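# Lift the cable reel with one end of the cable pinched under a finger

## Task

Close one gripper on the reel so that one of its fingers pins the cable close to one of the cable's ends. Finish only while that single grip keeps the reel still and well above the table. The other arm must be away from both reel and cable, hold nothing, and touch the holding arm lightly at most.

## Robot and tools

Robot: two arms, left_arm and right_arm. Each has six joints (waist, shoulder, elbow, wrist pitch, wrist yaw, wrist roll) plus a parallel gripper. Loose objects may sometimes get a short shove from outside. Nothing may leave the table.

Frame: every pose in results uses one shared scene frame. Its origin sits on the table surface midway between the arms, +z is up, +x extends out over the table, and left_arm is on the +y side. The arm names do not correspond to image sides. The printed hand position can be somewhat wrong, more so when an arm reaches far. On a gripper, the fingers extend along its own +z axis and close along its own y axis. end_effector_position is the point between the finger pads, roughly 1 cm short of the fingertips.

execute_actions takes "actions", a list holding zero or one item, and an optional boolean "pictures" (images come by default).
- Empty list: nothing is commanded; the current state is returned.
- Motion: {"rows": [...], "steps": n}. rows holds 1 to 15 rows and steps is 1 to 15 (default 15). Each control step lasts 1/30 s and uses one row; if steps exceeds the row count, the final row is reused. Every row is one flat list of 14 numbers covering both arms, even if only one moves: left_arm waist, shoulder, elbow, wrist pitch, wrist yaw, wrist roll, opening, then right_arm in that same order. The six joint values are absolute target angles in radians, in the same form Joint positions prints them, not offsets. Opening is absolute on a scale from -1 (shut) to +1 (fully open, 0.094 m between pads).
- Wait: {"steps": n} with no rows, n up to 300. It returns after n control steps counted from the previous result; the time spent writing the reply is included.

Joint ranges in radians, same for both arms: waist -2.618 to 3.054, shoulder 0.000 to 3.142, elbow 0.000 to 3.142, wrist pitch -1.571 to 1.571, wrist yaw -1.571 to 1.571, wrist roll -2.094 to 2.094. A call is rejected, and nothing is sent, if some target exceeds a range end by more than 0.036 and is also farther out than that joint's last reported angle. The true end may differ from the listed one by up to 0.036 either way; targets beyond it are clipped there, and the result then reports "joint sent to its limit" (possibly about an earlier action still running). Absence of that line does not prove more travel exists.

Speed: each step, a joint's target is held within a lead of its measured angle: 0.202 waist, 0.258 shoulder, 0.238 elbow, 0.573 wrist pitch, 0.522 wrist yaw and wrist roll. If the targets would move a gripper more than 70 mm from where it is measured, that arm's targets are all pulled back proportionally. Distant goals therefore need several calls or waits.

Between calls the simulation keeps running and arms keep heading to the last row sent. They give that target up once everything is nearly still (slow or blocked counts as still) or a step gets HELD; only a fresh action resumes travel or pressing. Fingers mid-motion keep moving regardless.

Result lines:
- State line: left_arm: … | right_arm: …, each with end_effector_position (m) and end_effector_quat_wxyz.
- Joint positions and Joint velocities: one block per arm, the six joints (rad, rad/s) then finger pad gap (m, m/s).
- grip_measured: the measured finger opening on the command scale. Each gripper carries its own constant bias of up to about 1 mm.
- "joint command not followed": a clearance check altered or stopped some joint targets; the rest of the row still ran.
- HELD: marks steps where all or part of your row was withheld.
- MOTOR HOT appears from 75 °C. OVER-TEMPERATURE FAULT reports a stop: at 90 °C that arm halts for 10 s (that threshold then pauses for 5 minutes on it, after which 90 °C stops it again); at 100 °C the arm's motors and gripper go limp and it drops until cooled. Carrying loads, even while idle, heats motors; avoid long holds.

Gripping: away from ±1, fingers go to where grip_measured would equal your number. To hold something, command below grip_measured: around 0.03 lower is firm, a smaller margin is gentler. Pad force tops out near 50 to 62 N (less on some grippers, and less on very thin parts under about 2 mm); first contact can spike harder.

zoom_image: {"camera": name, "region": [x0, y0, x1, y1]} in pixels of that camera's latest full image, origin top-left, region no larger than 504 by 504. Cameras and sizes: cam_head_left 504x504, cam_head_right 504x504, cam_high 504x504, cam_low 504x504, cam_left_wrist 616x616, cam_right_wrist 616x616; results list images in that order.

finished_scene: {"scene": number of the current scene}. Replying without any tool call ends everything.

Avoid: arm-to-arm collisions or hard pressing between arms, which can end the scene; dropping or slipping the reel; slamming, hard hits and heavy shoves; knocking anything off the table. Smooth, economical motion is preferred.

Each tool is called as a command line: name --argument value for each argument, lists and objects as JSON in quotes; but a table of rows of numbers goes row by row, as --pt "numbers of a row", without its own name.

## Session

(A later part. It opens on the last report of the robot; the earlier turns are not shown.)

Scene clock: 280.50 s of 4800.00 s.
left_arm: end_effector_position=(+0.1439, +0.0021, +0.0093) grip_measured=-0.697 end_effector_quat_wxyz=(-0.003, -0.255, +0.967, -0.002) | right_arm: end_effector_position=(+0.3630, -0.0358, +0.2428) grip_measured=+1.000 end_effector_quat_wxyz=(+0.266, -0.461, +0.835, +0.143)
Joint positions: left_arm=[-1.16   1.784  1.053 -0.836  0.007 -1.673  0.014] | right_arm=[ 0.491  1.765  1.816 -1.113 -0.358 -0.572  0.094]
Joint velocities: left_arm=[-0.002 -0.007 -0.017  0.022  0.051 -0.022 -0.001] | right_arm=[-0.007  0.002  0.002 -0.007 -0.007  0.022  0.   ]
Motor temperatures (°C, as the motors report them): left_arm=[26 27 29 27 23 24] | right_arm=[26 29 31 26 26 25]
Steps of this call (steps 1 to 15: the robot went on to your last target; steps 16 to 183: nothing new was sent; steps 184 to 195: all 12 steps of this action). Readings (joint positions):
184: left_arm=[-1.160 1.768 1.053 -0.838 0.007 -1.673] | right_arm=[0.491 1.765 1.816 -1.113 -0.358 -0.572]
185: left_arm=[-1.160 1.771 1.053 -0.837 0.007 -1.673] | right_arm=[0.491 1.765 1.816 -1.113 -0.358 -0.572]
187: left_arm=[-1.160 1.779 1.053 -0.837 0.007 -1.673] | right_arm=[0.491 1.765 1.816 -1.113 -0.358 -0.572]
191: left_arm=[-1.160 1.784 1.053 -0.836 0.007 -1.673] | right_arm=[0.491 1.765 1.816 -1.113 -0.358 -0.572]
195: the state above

execute_actions --actions '[{"rows": [ [-1.168,1.790,1.035,-0.822,-0.01,-1.68,-0.76, 0.485,1.780,1.800,-1.112,-0.349,-0.565,1], [-1.168,1.790,1.035,-0.822,-0.01,-1.68,-0.82, 0.485,1.780,1.800,-1.112,-0.349,-0.565,1], [-1.168,1.790,1.035,-0.822,-0.01,-1.68,-0.87, 0.485,1.780,1.800,-1.112,-0.349,-0.565,1], [-1.168,1.790,1.035,-0.822,-0.01,-1.68,-0.91, 0.485,1.780,1.800,-1.112,-0.349,-0.565,1], [-1.168,1.790,1.035,-0.822,-0.01,-1.68,-0.94, 0.485,1.780,1.800,-1.112,-0.349,-0.565,1], [-1.168,1.790,1.035,-0.822,-0.01,-1.68,-0.97, 0.485,1.780,1.800,-1.112,-0.349,-0.565,1]], "steps": 15}]'

Scene clock: 285.43 s of 4800.00 s.
left_arm: end_effector_position=(+0.1439, +0.0021, +0.0093) grip_measured=-0.960 end_effector_quat_wxyz=(-0.003, -0.255, +0.967, -0.002) | right_arm: end_effector_position=(+0.3630, -0.0358, +0.2428) grip_measured=+1.000 end_effector_quat_wxyz=(+0.266, -0.461, +0.835, +0.143)
Joint positions: left_arm=[-1.16   1.784  1.053 -0.836  0.007 -1.673  0.002] | right_arm=[ 0.491  1.765  1.816 -1.113 -0.358 -0.572  0.094]
Joint velocities: left_arm=[-0.007 -0.032  0.012  0.022  0.051 -0.051 -0.001] | right_arm=[-0.002 -0.007 -0.002 -0.007 -0.007 -0.037  0.   ]
Motor temperatures (°C, as the motors report them): left_arm=[26 27 29 27 23 24] | right_arm=[26 29 31 26 26 25]
Steps of this call (steps 1 to 15: the robot went on to your last target; steps 16 to 133: nothing new was sent; steps 134 to 148: all 15 steps of this action). Readings (joint positions):
134: left_arm=[-1.160 1.784 1.053 -0.836 0.007 -1.673] | right_arm=[0.491 1.765 1.816 -1.113 -0.358 -0.572]
135: left_arm=[-1.160 1.784 1.053 -0.836 0.007 -1.673] | right_arm=[0.491 1.765 1.816 -1.113 -0.358 -0.572]
137: left_arm=[-1.160 1.784 1.053 -0.836 0.007 -1.673] | right_arm=[0.491 1.765 1.816 -1.113 -0.358 -0.572]
141: left_arm=[-1.160 1.784 1.053 -0.836 0.007 -1.673] | right_arm=[0.491 1.765 1.816 -1.113 -0.358 -0.572]
148: the state above

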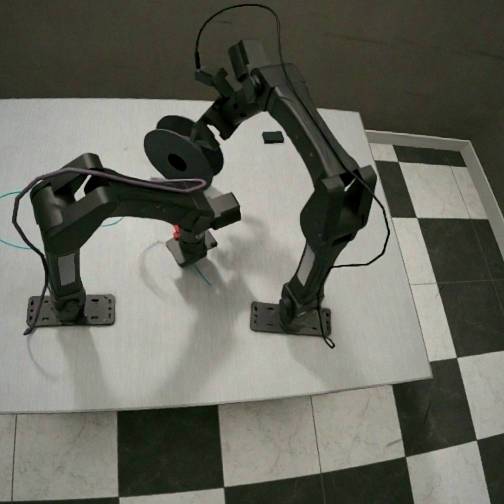

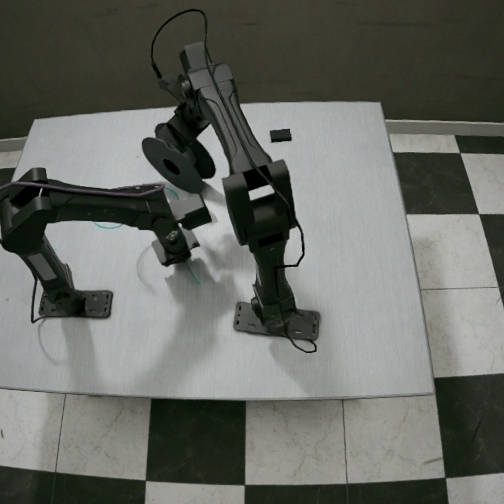

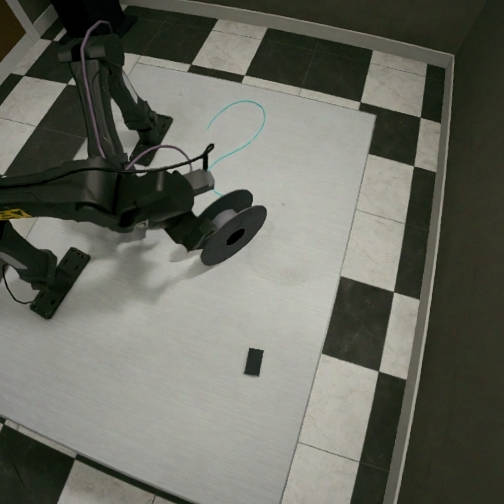

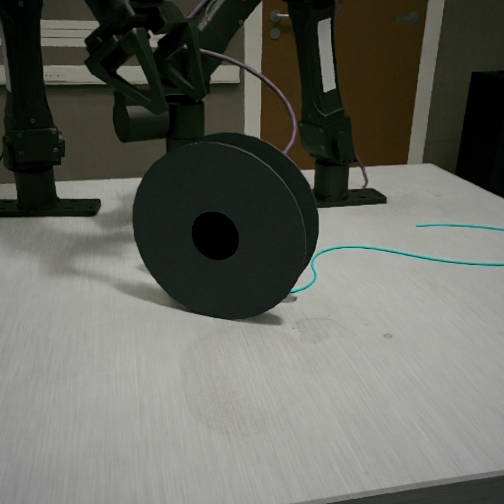

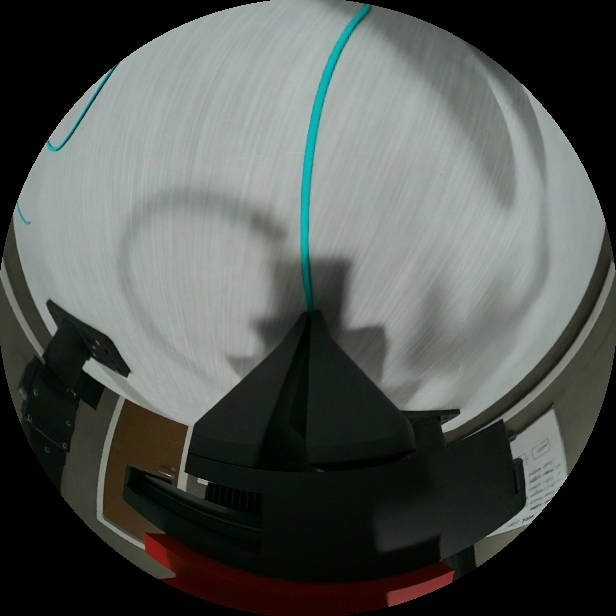

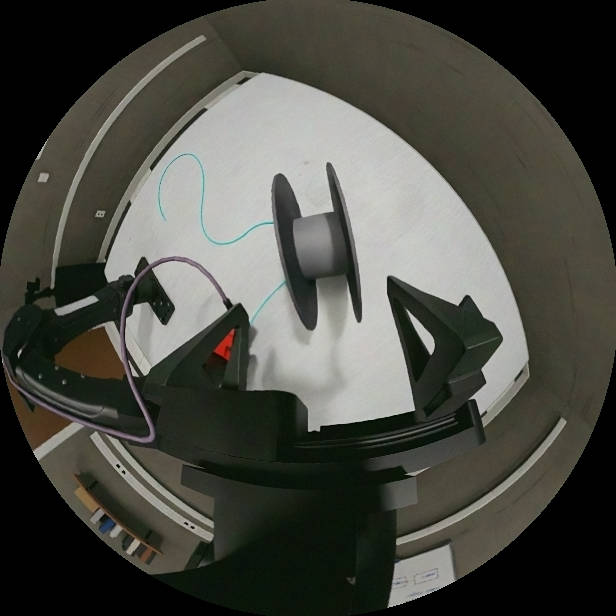

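execute_actions --actions '[{"rows": [ [-1.160,1.780,1.053,-0.836,0.007,-1.68,-0.99, 0.485,1.780,1.800,-1.112,-0.349,-0.565,1], [-1.160,1.770,1.053,-0.836,0.007,-1.68,-0.99, 0.485,1.780,1.800,-1.112,-0.349,-0.565,1], [-1.158,1.758,1.050,-0.833,0.008,-1.68,-0.99, 0.485,1.780,1.800,-1.112,-0.349,-0.565,1], [-1.146,1.743,1.042,-0.829,0.009,-1.68,-0.99, 0.485,1.780,1.800,-1.112,-0.349,-0.565,1], [-1.124,1.722,1.030,-0.822,0.010,-1.68,-0.99, 0.485,1.780,1.800,-1.112,-0.349,-0.565,1], [-1.097,1.697,1.014,-0.814,0.012,-1.68,-0.99, 0.485,1.780,1.800,-1.112,-0.349,-0.565,1], [-1.066,1.668,0.995,-0.805,0.014,-1.68,-0.99, 0.485,1.780,1.800,-1.112,-0.349,-0.565,1], [-1.033,1.635,0.975,-0.794,0.016,-1.68,-0.99, 0.485,1.780,1.800,-1.112,-0.349,-0.565,1], [-0.996,1.598,0.952,-0.782,0.019,-1.68,-0.99, 0.485,1.780,1.800,-1.112,-0.349,-0.565,1], [-0.955,1.557,0.927,-0.768,0.022,-1.68,-0.99, 0.485,1.780,1.800,-1.112,-0.349,-0.565,1], [-0.914,1.516,0.901,-0.754,0.025,-1.68,-0.99, 0.485,1.780,1.800,-1.112,-0.349,-0.565,1], [-0.873,1.474,0.876,-0.741,0.028,-1.68,-0.99, 0.485,1.780,1.800,-1.112,-0.349,-0.565,1], [-0.832,1.433,0.853,-0.727,0.031,-1.68,-0.99, 0.485,1.780,1.800,-1.112,-0.349,-0.565,1], [-0.791,1.391,0.833,-0.710,0.034,-1.68,-0.99, 0.485,1.780,1.800,-1.112,-0.349,-0.565,1], [-0.750,1.355,0.820,-0.690,0.037,-1.68,-0.99, 0.485,1.780,1.800,-1.112,-0.349,-0.565,1]], "steps": 15}]' --pictures false

execute_actions --actions '[{"rows": [ [-0.718,1.333,0.818,-0.662,0.042,-1.68,-0.99, 0.485,1.780,1.800,-1.112,-0.349,-0.565,1], [-0.686,1.316,0.823,-0.625,0.048,-1.68,-0.99, 0.485,1.780,1.800,-1.112,-0.349,-0.565,1], [-0.658,1.300,0.833,-0.590,0.053,-1.68,-0.99, 0.485,1.780,1.800,-1.112,-0.349,-0.565,1], [-0.629,1.285,0.843,-0.556,0.058,-1.68,-0.99, 0.485,1.780,1.800,-1.112,-0.349,-0.565,1], [-0.603,1.271,0.853,-0.525,0.062,-1.68,-0.99, 0.485,1.780,1.800,-1.112,-0.349,-0.565,1], [-0.577,1.257,0.862,-0.494,0.066,-1.68,-0.99, 0.485,1.780,1.800,-1.112,-0.349,-0.565,1], [-0.553,1.245,0.870,-0.467,0.070,-1.68,-0.99, 0.485,1.780,1.800,-1.112,-0.349,-0.565,1], [-0.533,1.234,0.877,-0.443,0.074,-1.68,-0.99, 0.485,1.780,1.800,-1.112,-0.349,-0.565,1], [-0.513,1.223,0.884,-0.419,0.077,-1.68,-0.99, 0.485,1.780,1.800,-1.112,-0.349,-0.565,1], [-0.499,1.215,0.890,-0.402,0.080,-1.68,-0.99, 0.485,1.780,1.800,-1.112,-0.349,-0.565,1], [-0.484,1.207,0.895,-0.384,0.082,-1.68,-0.99, 0.485,1.780,1.800,-1.112,-0.349,-0.565,1], [-0.475,1.203,0.898,-0.374,0.084,-1.68,-0.99, 0.485,1.780,1.800,-1.112,-0.349,-0.565,1], [-0.467,1.198,0.901,-0.364,0.085,-1.68,-0.99, 0.485,1.780,1.800,-1.112,-0.349,-0.565,1], [-0.464,1.196,0.902,-0.360,0.086,-1.68,-0.99, 0.485,1.780,1.800,-1.112,-0.349,-0.565,1], [-0.461,1.195,0.903,-0.357,0.086,-1.68,-0.99, 0.485,1.780,1.800,-1.112,-0.349,-0.565,1]], "steps": 15}]' --pictures false

execute_actions --actions '[{"steps": 20}]'

Scene clock: 339.70 s of 4800.00 s.
left_arm: end_effector_position=(+0.2157, +0.0661, +0.0559) grip_measured=-0.974 end_effector_quat_wxyz=(+0.025, -0.411, +0.904, -0.117) | right_arm: end_effector_position=(+0.3630, -0.0358, +0.2428) grip_measured=+1.000 end_effector_quat_wxyz=(+0.266, -0.461, +0.835, +0.143)
Joint positions: left_arm=[-0.82   1.447  0.87  -0.755  0.027 -1.674  0.001] | right_arm=[ 0.491  1.765  1.816 -1.113 -0.358 -0.572  0.094]
Joint velocities: left_arm=[ 1.175 -1.204 -0.613  0.271  0.081  0.037 -0.001] | right_arm=[ 0.007  0.002  0.002 -0.022 -0.051 -0.051  0.   ]
Motor temperatures (°C, as the motors report them): left_arm=[26 27 29 27 23 24] | right_arm=[26 30 30 27 26 25]
Steps of this call (steps 1 to 15: the robot went on to your last target; steps 16 to 200: nothing new was sent; then 47.10 s passed at rest; steps 201 to 215: all 15 steps of this action). Readings (joint positions):
201: left_arm=[-1.160 1.784 1.053 -0.836 0.007 -1.673] | right_arm=[0.491 1.765 1.816 -1.113 -0.358 -0.572]
202: left_arm=[-1.160 1.784 1.053 -0.836 0.007 -1.673] | right_arm=[0.491 1.765 1.816 -1.113 -0.358 -0.572]
204: left_arm=[-1.160 1.782 1.053 -0.836 0.007 -1.673] | right_arm=[0.491 1.765 1.816 -1.113 -0.358 -0.572]
208: left_arm=[-1.106 1.725 1.021 -0.819 0.018 -1.673] | right_arm=[0.491 1.765 1.816 -1.113 -0.358 -0.572]
215: the state above

Scene clock: 340.20 s of 4800.00 s.
left_arm: end_effector_position=(+0.3358, +0.1053, +0.1610) grip_measured=-0.974 end_effector_quat_wxyz=(+0.154, -0.514, +0.768, -0.350) | right_arm: end_effector_position=(+0.3630, -0.0358, +0.2428) grip_measured=+1.000 end_effector_quat_wxyz=(+0.266, -0.461, +0.835, +0.143)
Joint positions: left_arm=[-0.472  1.223  0.865 -0.43   0.068 -1.677  0.001] | right_arm=[ 0.491  1.765  1.816 -1.113 -0.358 -0.572  0.094]
Joint velocities: left_arm=[ 0.134 -0.159  0.095  0.52   0.037 -0.022  0.001] | right_arm=[ 0.007 -0.012  0.012  0.007 -0.007 -0.037  0.   ]
Motor temperatures (°C, as the motors report them): left_arm=[26 27 29 27 23 24] | right_arm=[26 30 30 27 26 25]
Steps of this call (steps 1 to 15: all 15 steps of this action). Readings (joint positions):
1: left_arm=[-0.780 1.408 0.853 -0.745 0.028 -1.674] | right_arm=[0.491 1.765 1.816 -1.113 -0.358 -0.572]
2: left_arm=[-0.743 1.376 0.843 -0.734 0.030 -1.675] | right_arm=[0.491 1.765 1.816 -1.113 -0.358 -0.572]
4: left_arm=[-0.680 1.333 0.839 -0.697 0.035 -1.675] | right_arm=[0.491 1.765 1.816 -1.113 -0.358 -0.572]
8: left_arm=[-0.577 1.280 0.839 -0.580 0.051 -1.676] | right_arm=[0.491 1.765 1.816 -1.113 -0.358 -0.572]
15: the state above

Scene clock: 340.87 s of 4800.00 s.
left_arm: end_effector_position=(+0.3439, +0.1012, +0.1746) grip_measured=-0.974 end_effector_quat_wxyz=(+0.164, -0.507, +0.758, -0.376) | right_arm: end_effector_position=(+0.3630, -0.0358, +0.2428) grip_measured=+1.000 end_effector_quat_wxyz=(+0.266, -0.461, +0.835, +0.143)
Joint positions: left_arm=[-0.467  1.216  0.871 -0.383  0.079 -1.678  0.001] | right_arm=[ 0.491  1.765  1.816 -1.113 -0.358 -0.572  0.094]
Joint velocities: left_arm=[-0.012 -0.007  0.012 -0.066 -0.066 -0.081 -0.   ] | right_arm=[ 0.007  0.002 -0.012  0.022  0.007 -0.007  0.   ]
Motor temperatures (°C, as the motors report them): left_arm=[26 27 29 27 23 24] | right_arm=[26 30 30 27 26 25]
Steps of this call (steps 1 to 20: the robot went on to your last target). Readings (joint positions):
1: left_arm=[-0.469 1.220 0.868 -0.417 0.069 -1.677] | right_arm=[0.491 1.765 1.816 -1.113 -0.358 -0.572]
2: left_arm=[-0.467 1.217 0.870 -0.405 0.071 -1.677] | right_arm=[0.491 1.765 1.816 -1.113 -0.358 -0.572]
4: left_arm=[-0.467 1.216 0.871 -0.391 0.074 -1.678] | right_arm=[0.491 1.765 1.816 -1.113 -0.358 -0.572]
8: left_arm=[-0.467 1.216 0.871 -0.385 0.077 -1.678] | right_arm=[0.491 1.765 1.816 -1.113 -0.358 -0.572]
20: the state above

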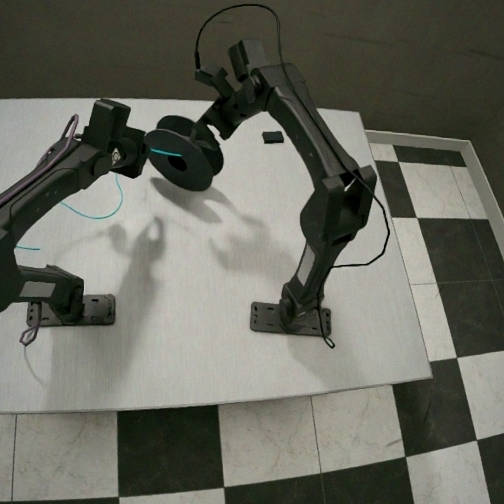

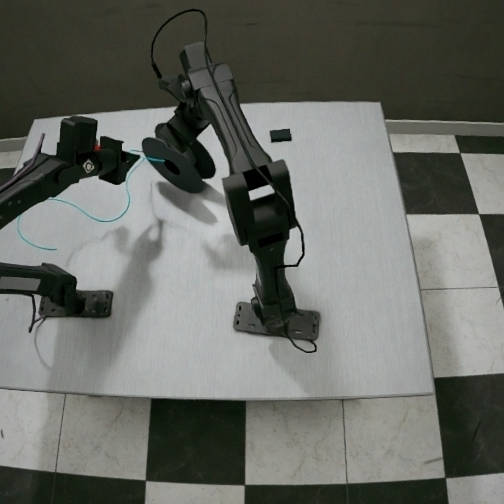

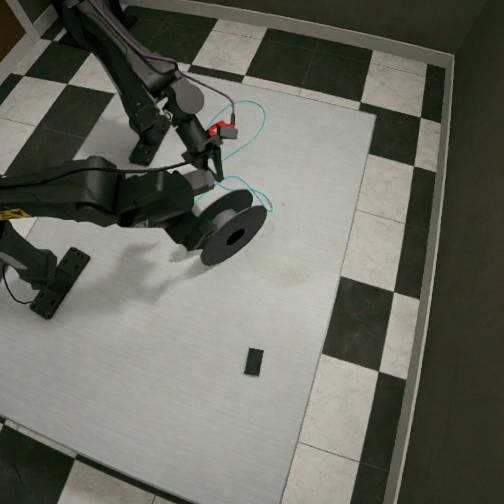

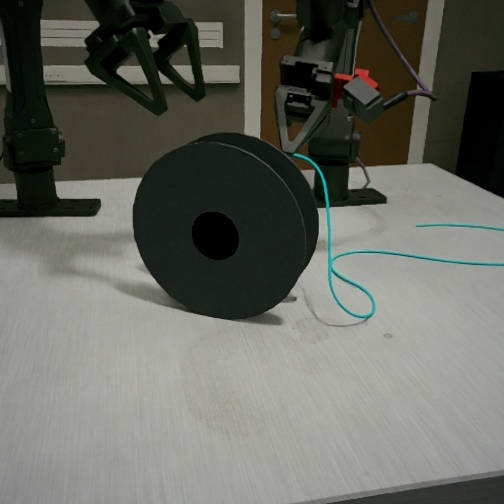

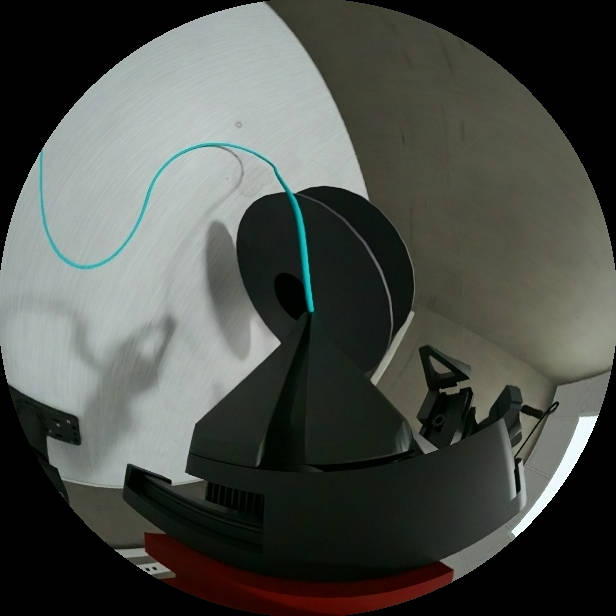

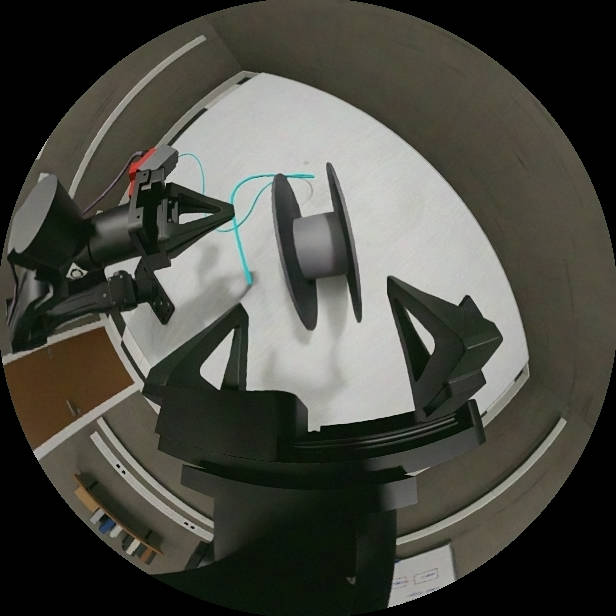

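zoom_image --camera "cam_right_wrist" --region '[170, 140, 410, 340]'

zoom_image --camera "cam_head_left" --region '[100, 80, 260, 210]'

zoom_image --camera "cam_low" --region '[120, 40, 400, 240]'

Region (170, 140, 410, 340) of cam_right_wrist's 616x616 image, scaled by 2.100, with more detail than that image has.

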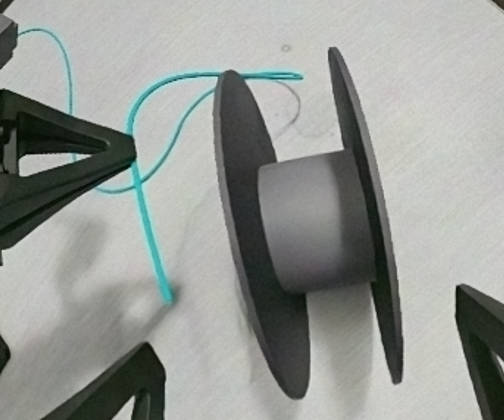

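Region (100, 80, 260, 210) of cam_head_left's 504x504 image, scaled by 3.150, with more detail than that image has; it fills the top 410 rows of this view, and the rest is white.

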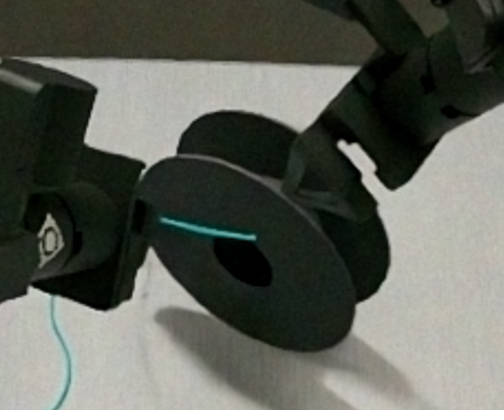

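Region (120, 40, 400, 240) of cam_low's 504x504 image, scaled by 1.800, with more detail than that image has; it fills the top 360 rows of this view, and the rest is white.

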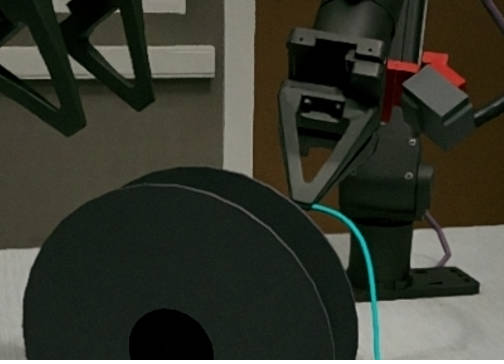

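execute_actions --actions '[{"rows": [ [-0.461,1.227,0.904,-0.356,0.086,-1.68,-0.99, 0.485,1.780,1.800,-1.112,-0.349,-0.565,1], [-0.461,1.233,0.907,-0.354,0.086,-1.68,-0.99, 0.485,1.780,1.800,-1.112,-0.349,-0.565,1], [-0.461,1.241,0.913,-0.351,0.086,-1.68,-0.99, 0.485,1.780,1.800,-1.112,-0.349,-0.565,1], [-0.461,1.252,0.919,-0.347,0.086,-1.68,-0.99, 0.485,1.780,1.800,-1.112,-0.349,-0.565,1], [-0.461,1.265,0.927,-0.343,0.086,-1.68,-0.99, 0.485,1.780,1.800,-1.112,-0.349,-0.565,1], [-0.461,1.280,0.935,-0.338,0.086,-1.68,-0.99, 0.485,1.780,1.800,-1.112,-0.349,-0.565,1], [-0.461,1.295,0.944,-0.332,0.086,-1.68,-0.99, 0.485,1.780,1.800,-1.112,-0.349,-0.565,1], [-0.461,1.310,0.954,-0.327,0.086,-1.68,-0.99, 0.485,1.780,1.800,-1.112,-0.349,-0.565,1], [-0.461,1.325,0.963,-0.321,0.086,-1.68,-0.99, 0.485,1.780,1.800,-1.112,-0.349,-0.565,1], [-0.461,1.340,0.971,-0.316,0.086,-1.68,-0.99, 0.485,1.780,1.800,-1.112,-0.349,-0.565,1], [-0.461,1.353,0.979,-0.312,0.086,-1.68,-0.99, 0.485,1.780,1.800,-1.112,-0.349,-0.565,1], [-0.461,1.364,0.985,-0.308,0.086,-1.68,-0.99, 0.485,1.780,1.800,-1.112,-0.349,-0.565,1], [-0.461,1.372,0.991,-0.305,0.086,-1.68,-0.99, 0.485,1.780,1.800,-1.112,-0.349,-0.565,1], [-0.461,1.378,0.994,-0.303,0.086,-1.68,-0.99, 0.485,1.780,1.800,-1.112,-0.349,-0.565,1], [-0.461,1.380,0.995,-0.302,0.086,-1.68,-0.99, 0.485,1.780,1.800,-1.112,-0.349,-0.565,1]], "steps": 15}]' --pictures false

execute_actions --actions '[{"steps": 15}]'

Scene clock: 371.23 s of 4800.00 s.
left_arm: end_effector_position=(+0.3717, +0.0872, +0.1621) grip_measured=-0.974 end_effector_quat_wxyz=(+0.157, -0.511, +0.763, -0.365) | right_arm: end_effector_position=(+0.3630, -0.0358, +0.2428) grip_measured=+1.000 end_effector_quat_wxyz=(+0.266, -0.461, +0.835, +0.143)
Joint positions: left_arm=[-0.467  1.369  0.95  -0.339  0.079 -1.679  0.001] | right_arm=[ 0.491  1.765  1.816 -1.113 -0.358 -0.572  0.094]
Joint velocities: left_arm=[-0.012  0.198  0.085  0.154 -0.022 -0.007  0.   ] | right_arm=[-0.002 -0.002 -0.007 -0.037  0.037  0.022  0.   ]
Motor temperatures (°C, as the motors report them): left_arm=[26 27 32 31 23 24] | right_arm=[26 30 30 27 26 25]
Steps of this call (steps 1 to 15: the robot went on to your last target; steps 16 to 200: nothing new was sent; then 23.20 s passed at rest; steps 201 to 215: all 15 steps of this action). Readings (joint positions):
201: left_arm=[-0.467 1.216 0.871 -0.383 0.079 -1.678] | right_arm=[0.491 1.765 1.816 -1.113 -0.358 -0.572]
202: left_arm=[-0.467 1.216 0.871 -0.382 0.079 -1.678] | right_arm=[0.491 1.765 1.816 -1.113 -0.358 -0.572]
204: left_arm=[-0.467 1.222 0.872 -0.380 0.079 -1.678] | right_arm=[0.491 1.765 1.816 -1.113 -0.358 -0.572]
208: left_arm=[-0.467 1.273 0.899 -0.371 0.079 -1.679] | right_arm=[0.491 1.765 1.816 -1.113 -0.358 -0.572]
215: the state above

Scene clock: 371.73 s of 4800.00 s.
left_arm: end_effector_position=(+0.3743, +0.0859, +0.1625) grip_measured=-0.974 end_effector_quat_wxyz=(+0.159, -0.510, +0.762, -0.367) | right_arm: end_effector_position=(+0.3630, -0.0358, +0.2428) grip_measured=+1.000 end_effector_quat_wxyz=(+0.266, -0.461, +0.835, +0.143)
Joint positions: left_arm=[-0.467  1.377  0.954 -0.328  0.079 -1.679  0.001] | right_arm=[ 0.491  1.765  1.816 -1.113 -0.358 -0.572  0.094]
Joint velocities: left_arm=[-0.007 -0.002 -0.007 -0.066 -0.066  0.037 -0.001] | right_arm=[-0.002 -0.012  0.002  0.066  0.022 -0.037  0.   ]
Motor temperatures (°C, as the motors report them): left_arm=[26 27 32 31 23 24] | right_arm=[26 30 30 27 26 25]
Steps of this call (steps 1 to 15: the robot went on to your last target). Readings (joint positions):
1: left_arm=[-0.467 1.374 0.952 -0.336 0.079 -1.679] | right_arm=[0.491 1.765 1.816 -1.113 -0.358 -0.572]
2: left_arm=[-0.467 1.377 0.954 -0.334 0.079 -1.679] | right_arm=[0.491 1.765 1.816 -1.113 -0.358 -0.572]
4: left_arm=[-0.467 1.377 0.954 -0.332 0.079 -1.679] | right_arm=[0.491 1.765 1.816 -1.113 -0.358 -0.572]
8: left_arm=[-0.467 1.377 0.954 -0.329 0.079 -1.679] | right_arm=[0.491 1.765 1.816 -1.113 -0.358 -0.572]
15: the state above

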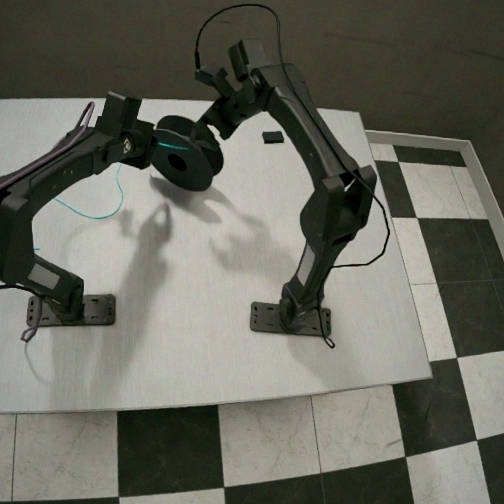

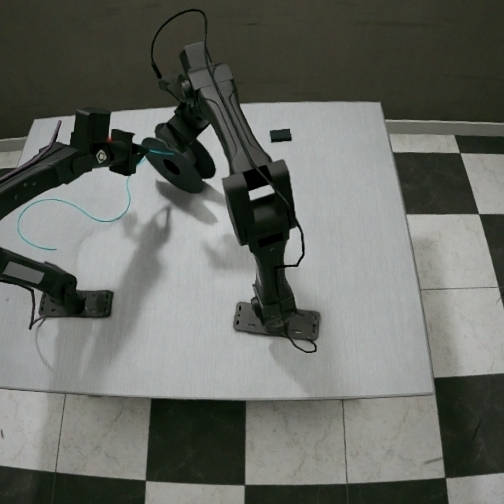

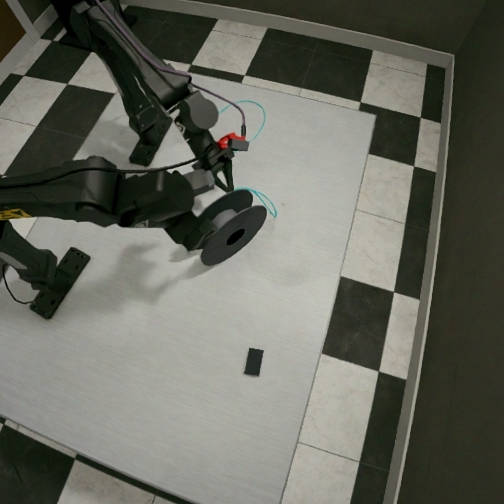

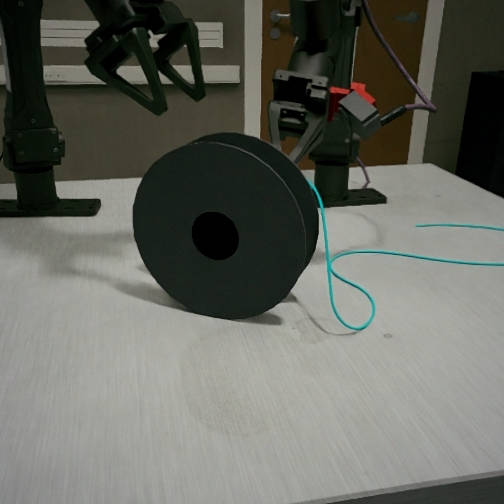

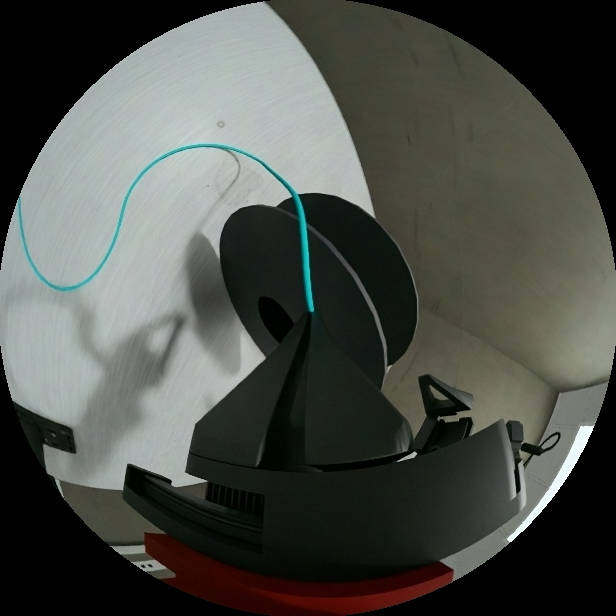

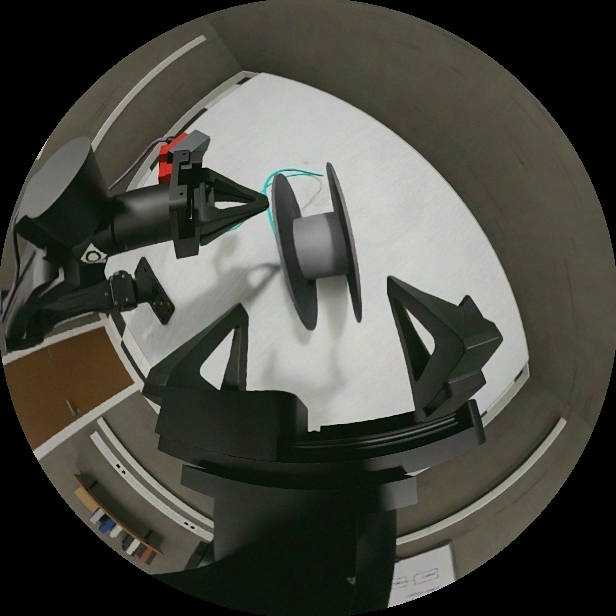

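zoom_image --camera "cam_head_left" --region '[120, 90, 240, 200]'

zoom_image --camera "cam_right_wrist" --region '[200, 150, 400, 340]'

zoom_image --camera "cam_head_right" --region '[110, 95, 230, 205]'

Region (120, 90, 240, 200) of cam_head_left's 504x504 image, scaled by 4.200, with more detail than that image has; it fills the top 462 rows of this view, and the rest is white.

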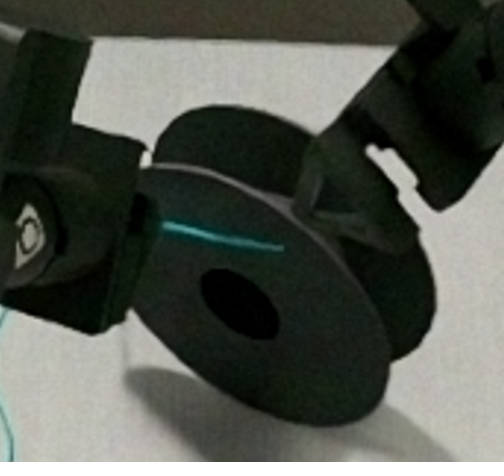

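Region (200, 150, 400, 340) of cam_right_wrist's 616x616 image, scaled by 2.520, with more detail than that image has; it fills the top 479 rows of this view, and the rest is white.

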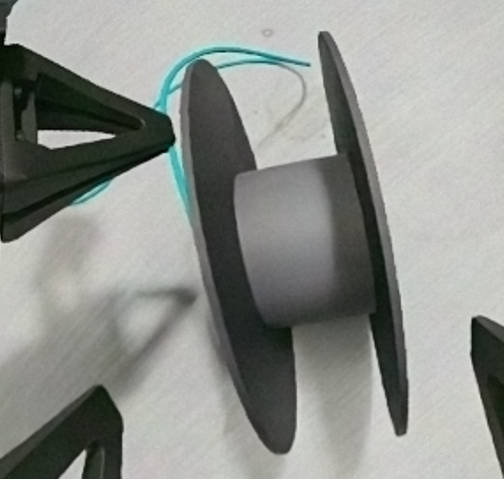

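Region (110, 95, 230, 205) of cam_head_right's 504x504 image, scaled by 4.200, with more detail than that image has; it fills the top 462 rows of this view, and the rest is white.

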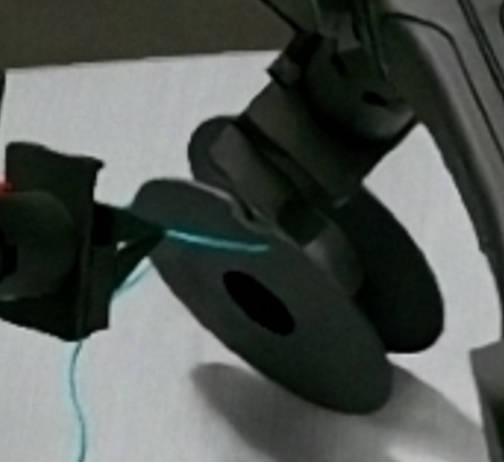

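execute_actions --actions '[{"rows": [ [-0.461,1.380,0.995,-0.299,0.086,-1.68,-0.99, 0.493,1.780,1.798,-1.100,-0.347,-0.562,1], [-0.461,1.380,0.995,-0.296,0.086,-1.68,-0.99, 0.495,1.782,1.794,-1.085,-0.345,-0.558,1], [-0.461,1.380,0.995,-0.293,0.086,-1.68,-0.99, 0.498,1.784,1.787,-1.068,-0.343,-0.553,1], [-0.461,1.380,0.995,-0.290,0.086,-1.68,-0.99, 0.501,1.786,1.777,-1.050,-0.341,-0.548,1], [-0.461,1.380,0.995,-0.287,0.086,-1.68,-0.99, 0.505,1.789,1.767,-1.031,-0.339,-0.543,1], [-0.461,1.380,0.995,-0.284,0.086,-1.68,-0.99, 0.510,1.793,1.755,-1.012,-0.337,-0.537,1], [-0.461,1.380,0.995,-0.281,0.086,-1.68,-0.99, 0.515,1.796,1.742,-0.994,-0.335,-0.532,1], [-0.461,1.380,0.995,-0.278,0.086,-1.68,-0.99, 0.520,1.800,1.729,-0.977,-0.333,-0.527,1], [-0.461,1.380,0.995,-0.275,0.086,-1.68,-0.99, 0.525,1.803,1.716,-0.962,-0.331,-0.523,1], [-0.461,1.380,0.995,-0.272,0.086,-1.68,-0.99, 0.530,1.807,1.704,-0.950,-0.329,-0.520,1], [-0.461,1.380,0.995,-0.272,0.086,-1.68,-0.99, 0.534,1.810,1.694,-0.941,-0.328,-0.517,1], [-0.461,1.380,0.995,-0.272,0.086,-1.68,-0.99, 0.538,1.812,1.684,-0.936,-0.327,-0.515,1], [-0.461,1.380,0.995,-0.272,0.086,-1.68,-0.99, 0.541,1.814,1.677,-0.935,-0.327,-0.515,1], [-0.461,1.380,0.995,-0.272,0.086,-1.68,-0.99, 0.542,1.816,1.673,-0.935,-0.327,-0.515,1], [-0.461,1.380,0.995,-0.272,0.086,-1.68,-0.99, 0.543,1.816,1.671,-0.935,-0.327,-0.515,1]], "steps": 15}]' --pictures false

execute_actions --actions '[{"steps": 15}]'

Scene clock: 408.03 s of 4800.00 s.
left_arm: end_effector_position=(+0.3783, +0.0838, +0.1674) grip_measured=-0.974 end_effector_quat_wxyz=(+0.165, -0.506, +0.758, -0.378) | right_arm: end_effector_position=(+0.3703, -0.0154, +0.2019) grip_measured=+1.000 end_effector_quat_wxyz=(+0.258, -0.460, +0.837, +0.146)
Joint positions: left_arm=[-0.467  1.377  0.954 -0.301  0.08  -1.679  0.001] | right_arm=[ 0.536  1.798  1.695 -0.961 -0.34  -0.53   0.094]
Joint velocities: left_arm=[-0.017 -0.012  0.002  0.051 -0.051  0.007  0.   ] | right_arm=[ 0.085  0.139 -0.222  0.11   0.066  0.037  0.   ]
Motor temperatures (°C, as the motors report them): left_arm=[26 27 33 32 23 24] | right_arm=[26 31 30 27 26 25]
Steps of this call (steps 1 to 15: the robot went on to your last target; steps 16 to 200: nothing new was sent; then 29.13 s passed at rest; steps 201 to 215: all 15 steps of this action). Readings (joint positions):
201: left_arm=[-0.467 1.377 0.954 -0.327 0.080 -1.679] | right_arm=[0.491 1.765 1.816 -1.112 -0.357 -0.572]
202: left_arm=[-0.467 1.377 0.954 -0.327 0.080 -1.679] | right_arm=[0.491 1.765 1.816 -1.109 -0.357 -0.571]
204: left_arm=[-0.467 1.377 0.954 -0.324 0.080 -1.679] | right_arm=[0.491 1.765 1.811 -1.092 -0.355 -0.567]
208: left_arm=[-0.467 1.377 0.954 -0.315 0.080 -1.679] | right_arm=[0.502 1.766 1.773 -1.037 -0.348 -0.552]
215: the state above

Scene clock: 408.53 s of 4800.00 s.
left_arm: end_effector_position=(+0.3788, +0.0836, +0.1679) grip_measured=-0.974 end_effector_quat_wxyz=(+0.165, -0.506, +0.757, -0.379) | right_arm: end_effector_position=(+0.3731, -0.0135, +0.1960) grip_measured=+1.000 end_effector_quat_wxyz=(+0.258, -0.458, +0.838, +0.145)
Joint positions: left_arm=[-0.467  1.377  0.954 -0.298  0.08  -1.679  0.001] | right_arm=[ 0.539  1.807  1.683 -0.937 -0.336 -0.523  0.094]
Joint velocities: left_arm=[ 0.007 -0.002  0.012  0.095 -0.007 -0.051 -0.002] | right_arm=[-0.012 -0.017 -0.007  0.007 -0.022  0.007  0.   ]
Motor temperatures (°C, as the motors report them): left_arm=[26 27 33 32 23 24] | right_arm=[26 31 30 27 26 25]
Steps of this call (steps 1 to 15: the robot went on to your last target). Readings (joint positions):
1: left_arm=[-0.467 1.377 0.954 -0.300 0.080 -1.679] | right_arm=[0.538 1.802 1.689 -0.957 -0.339 -0.528]
2: left_arm=[-0.467 1.377 0.954 -0.300 0.080 -1.679] | right_arm=[0.539 1.805 1.685 -0.955 -0.339 -0.527]
4: left_arm=[-0.467 1.377 0.954 -0.299 0.080 -1.679] | right_arm=[0.539 1.807 1.683 -0.951 -0.337 -0.526]
8: left_arm=[-0.467 1.377 0.954 -0.298 0.080 -1.679] | right_arm=[0.539 1.807 1.683 -0.942 -0.336 -0.524]
15: the state above

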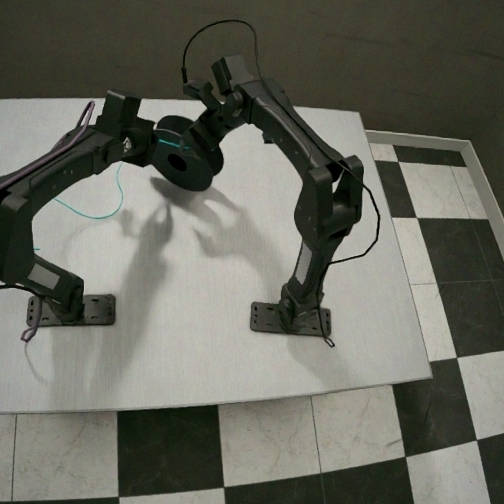

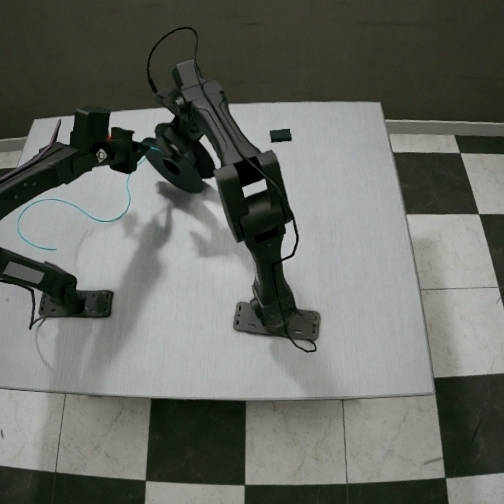

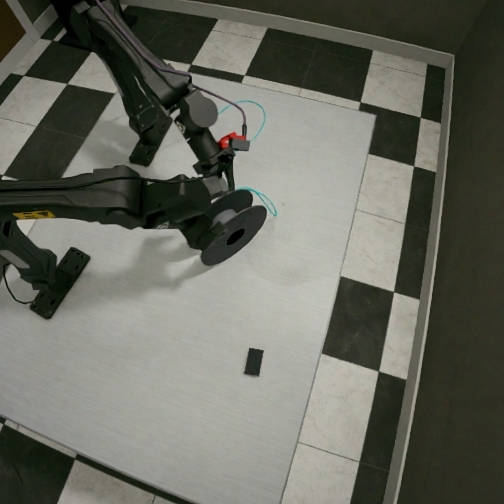

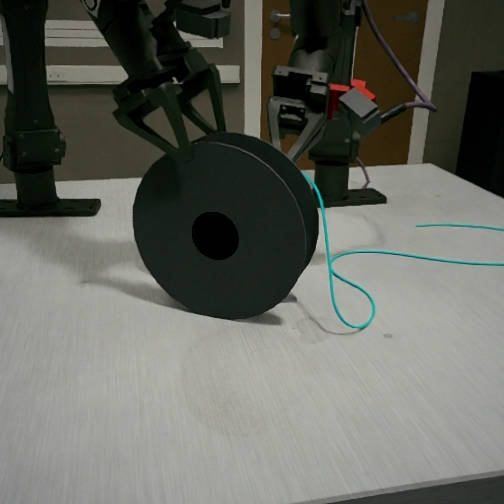

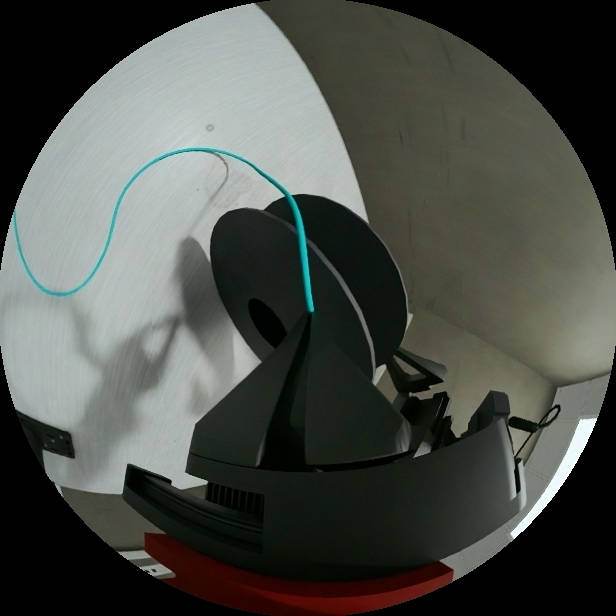

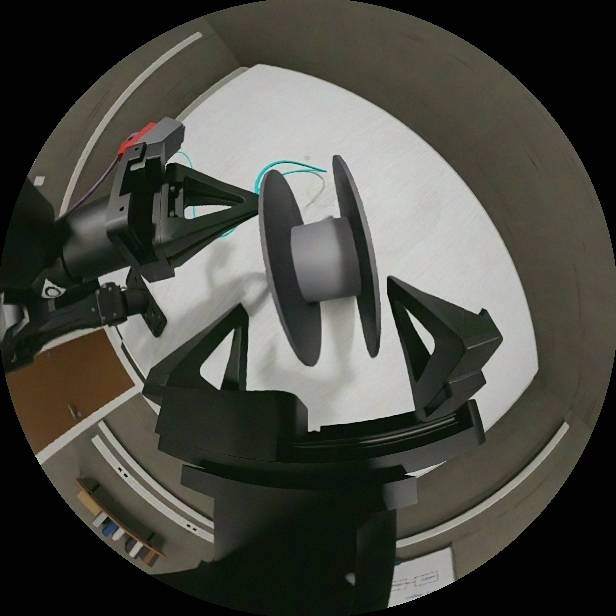

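zoom_image --camera "cam_head_left" --region '[130, 95, 240, 195]'

zoom_image --camera "cam_low" --region '[110, 70, 340, 270]'

Region (130, 95, 240, 195) of cam_head_left's 504x504 image, scaled by 4.582, with more detail than that image has; it fills the top 458 rows of this view, and the rest is white.

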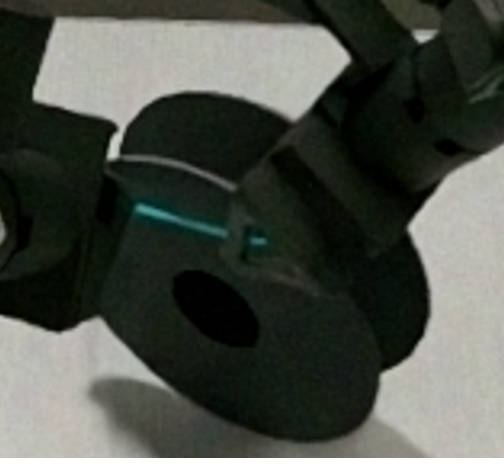

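Region (110, 70, 340, 270) of cam_low's 504x504 image, scaled by 2.191, with more detail than that image has; it fills the top 438 rows of this view, and the rest is white.

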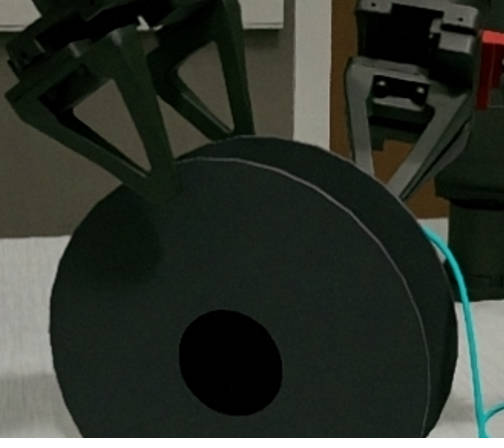

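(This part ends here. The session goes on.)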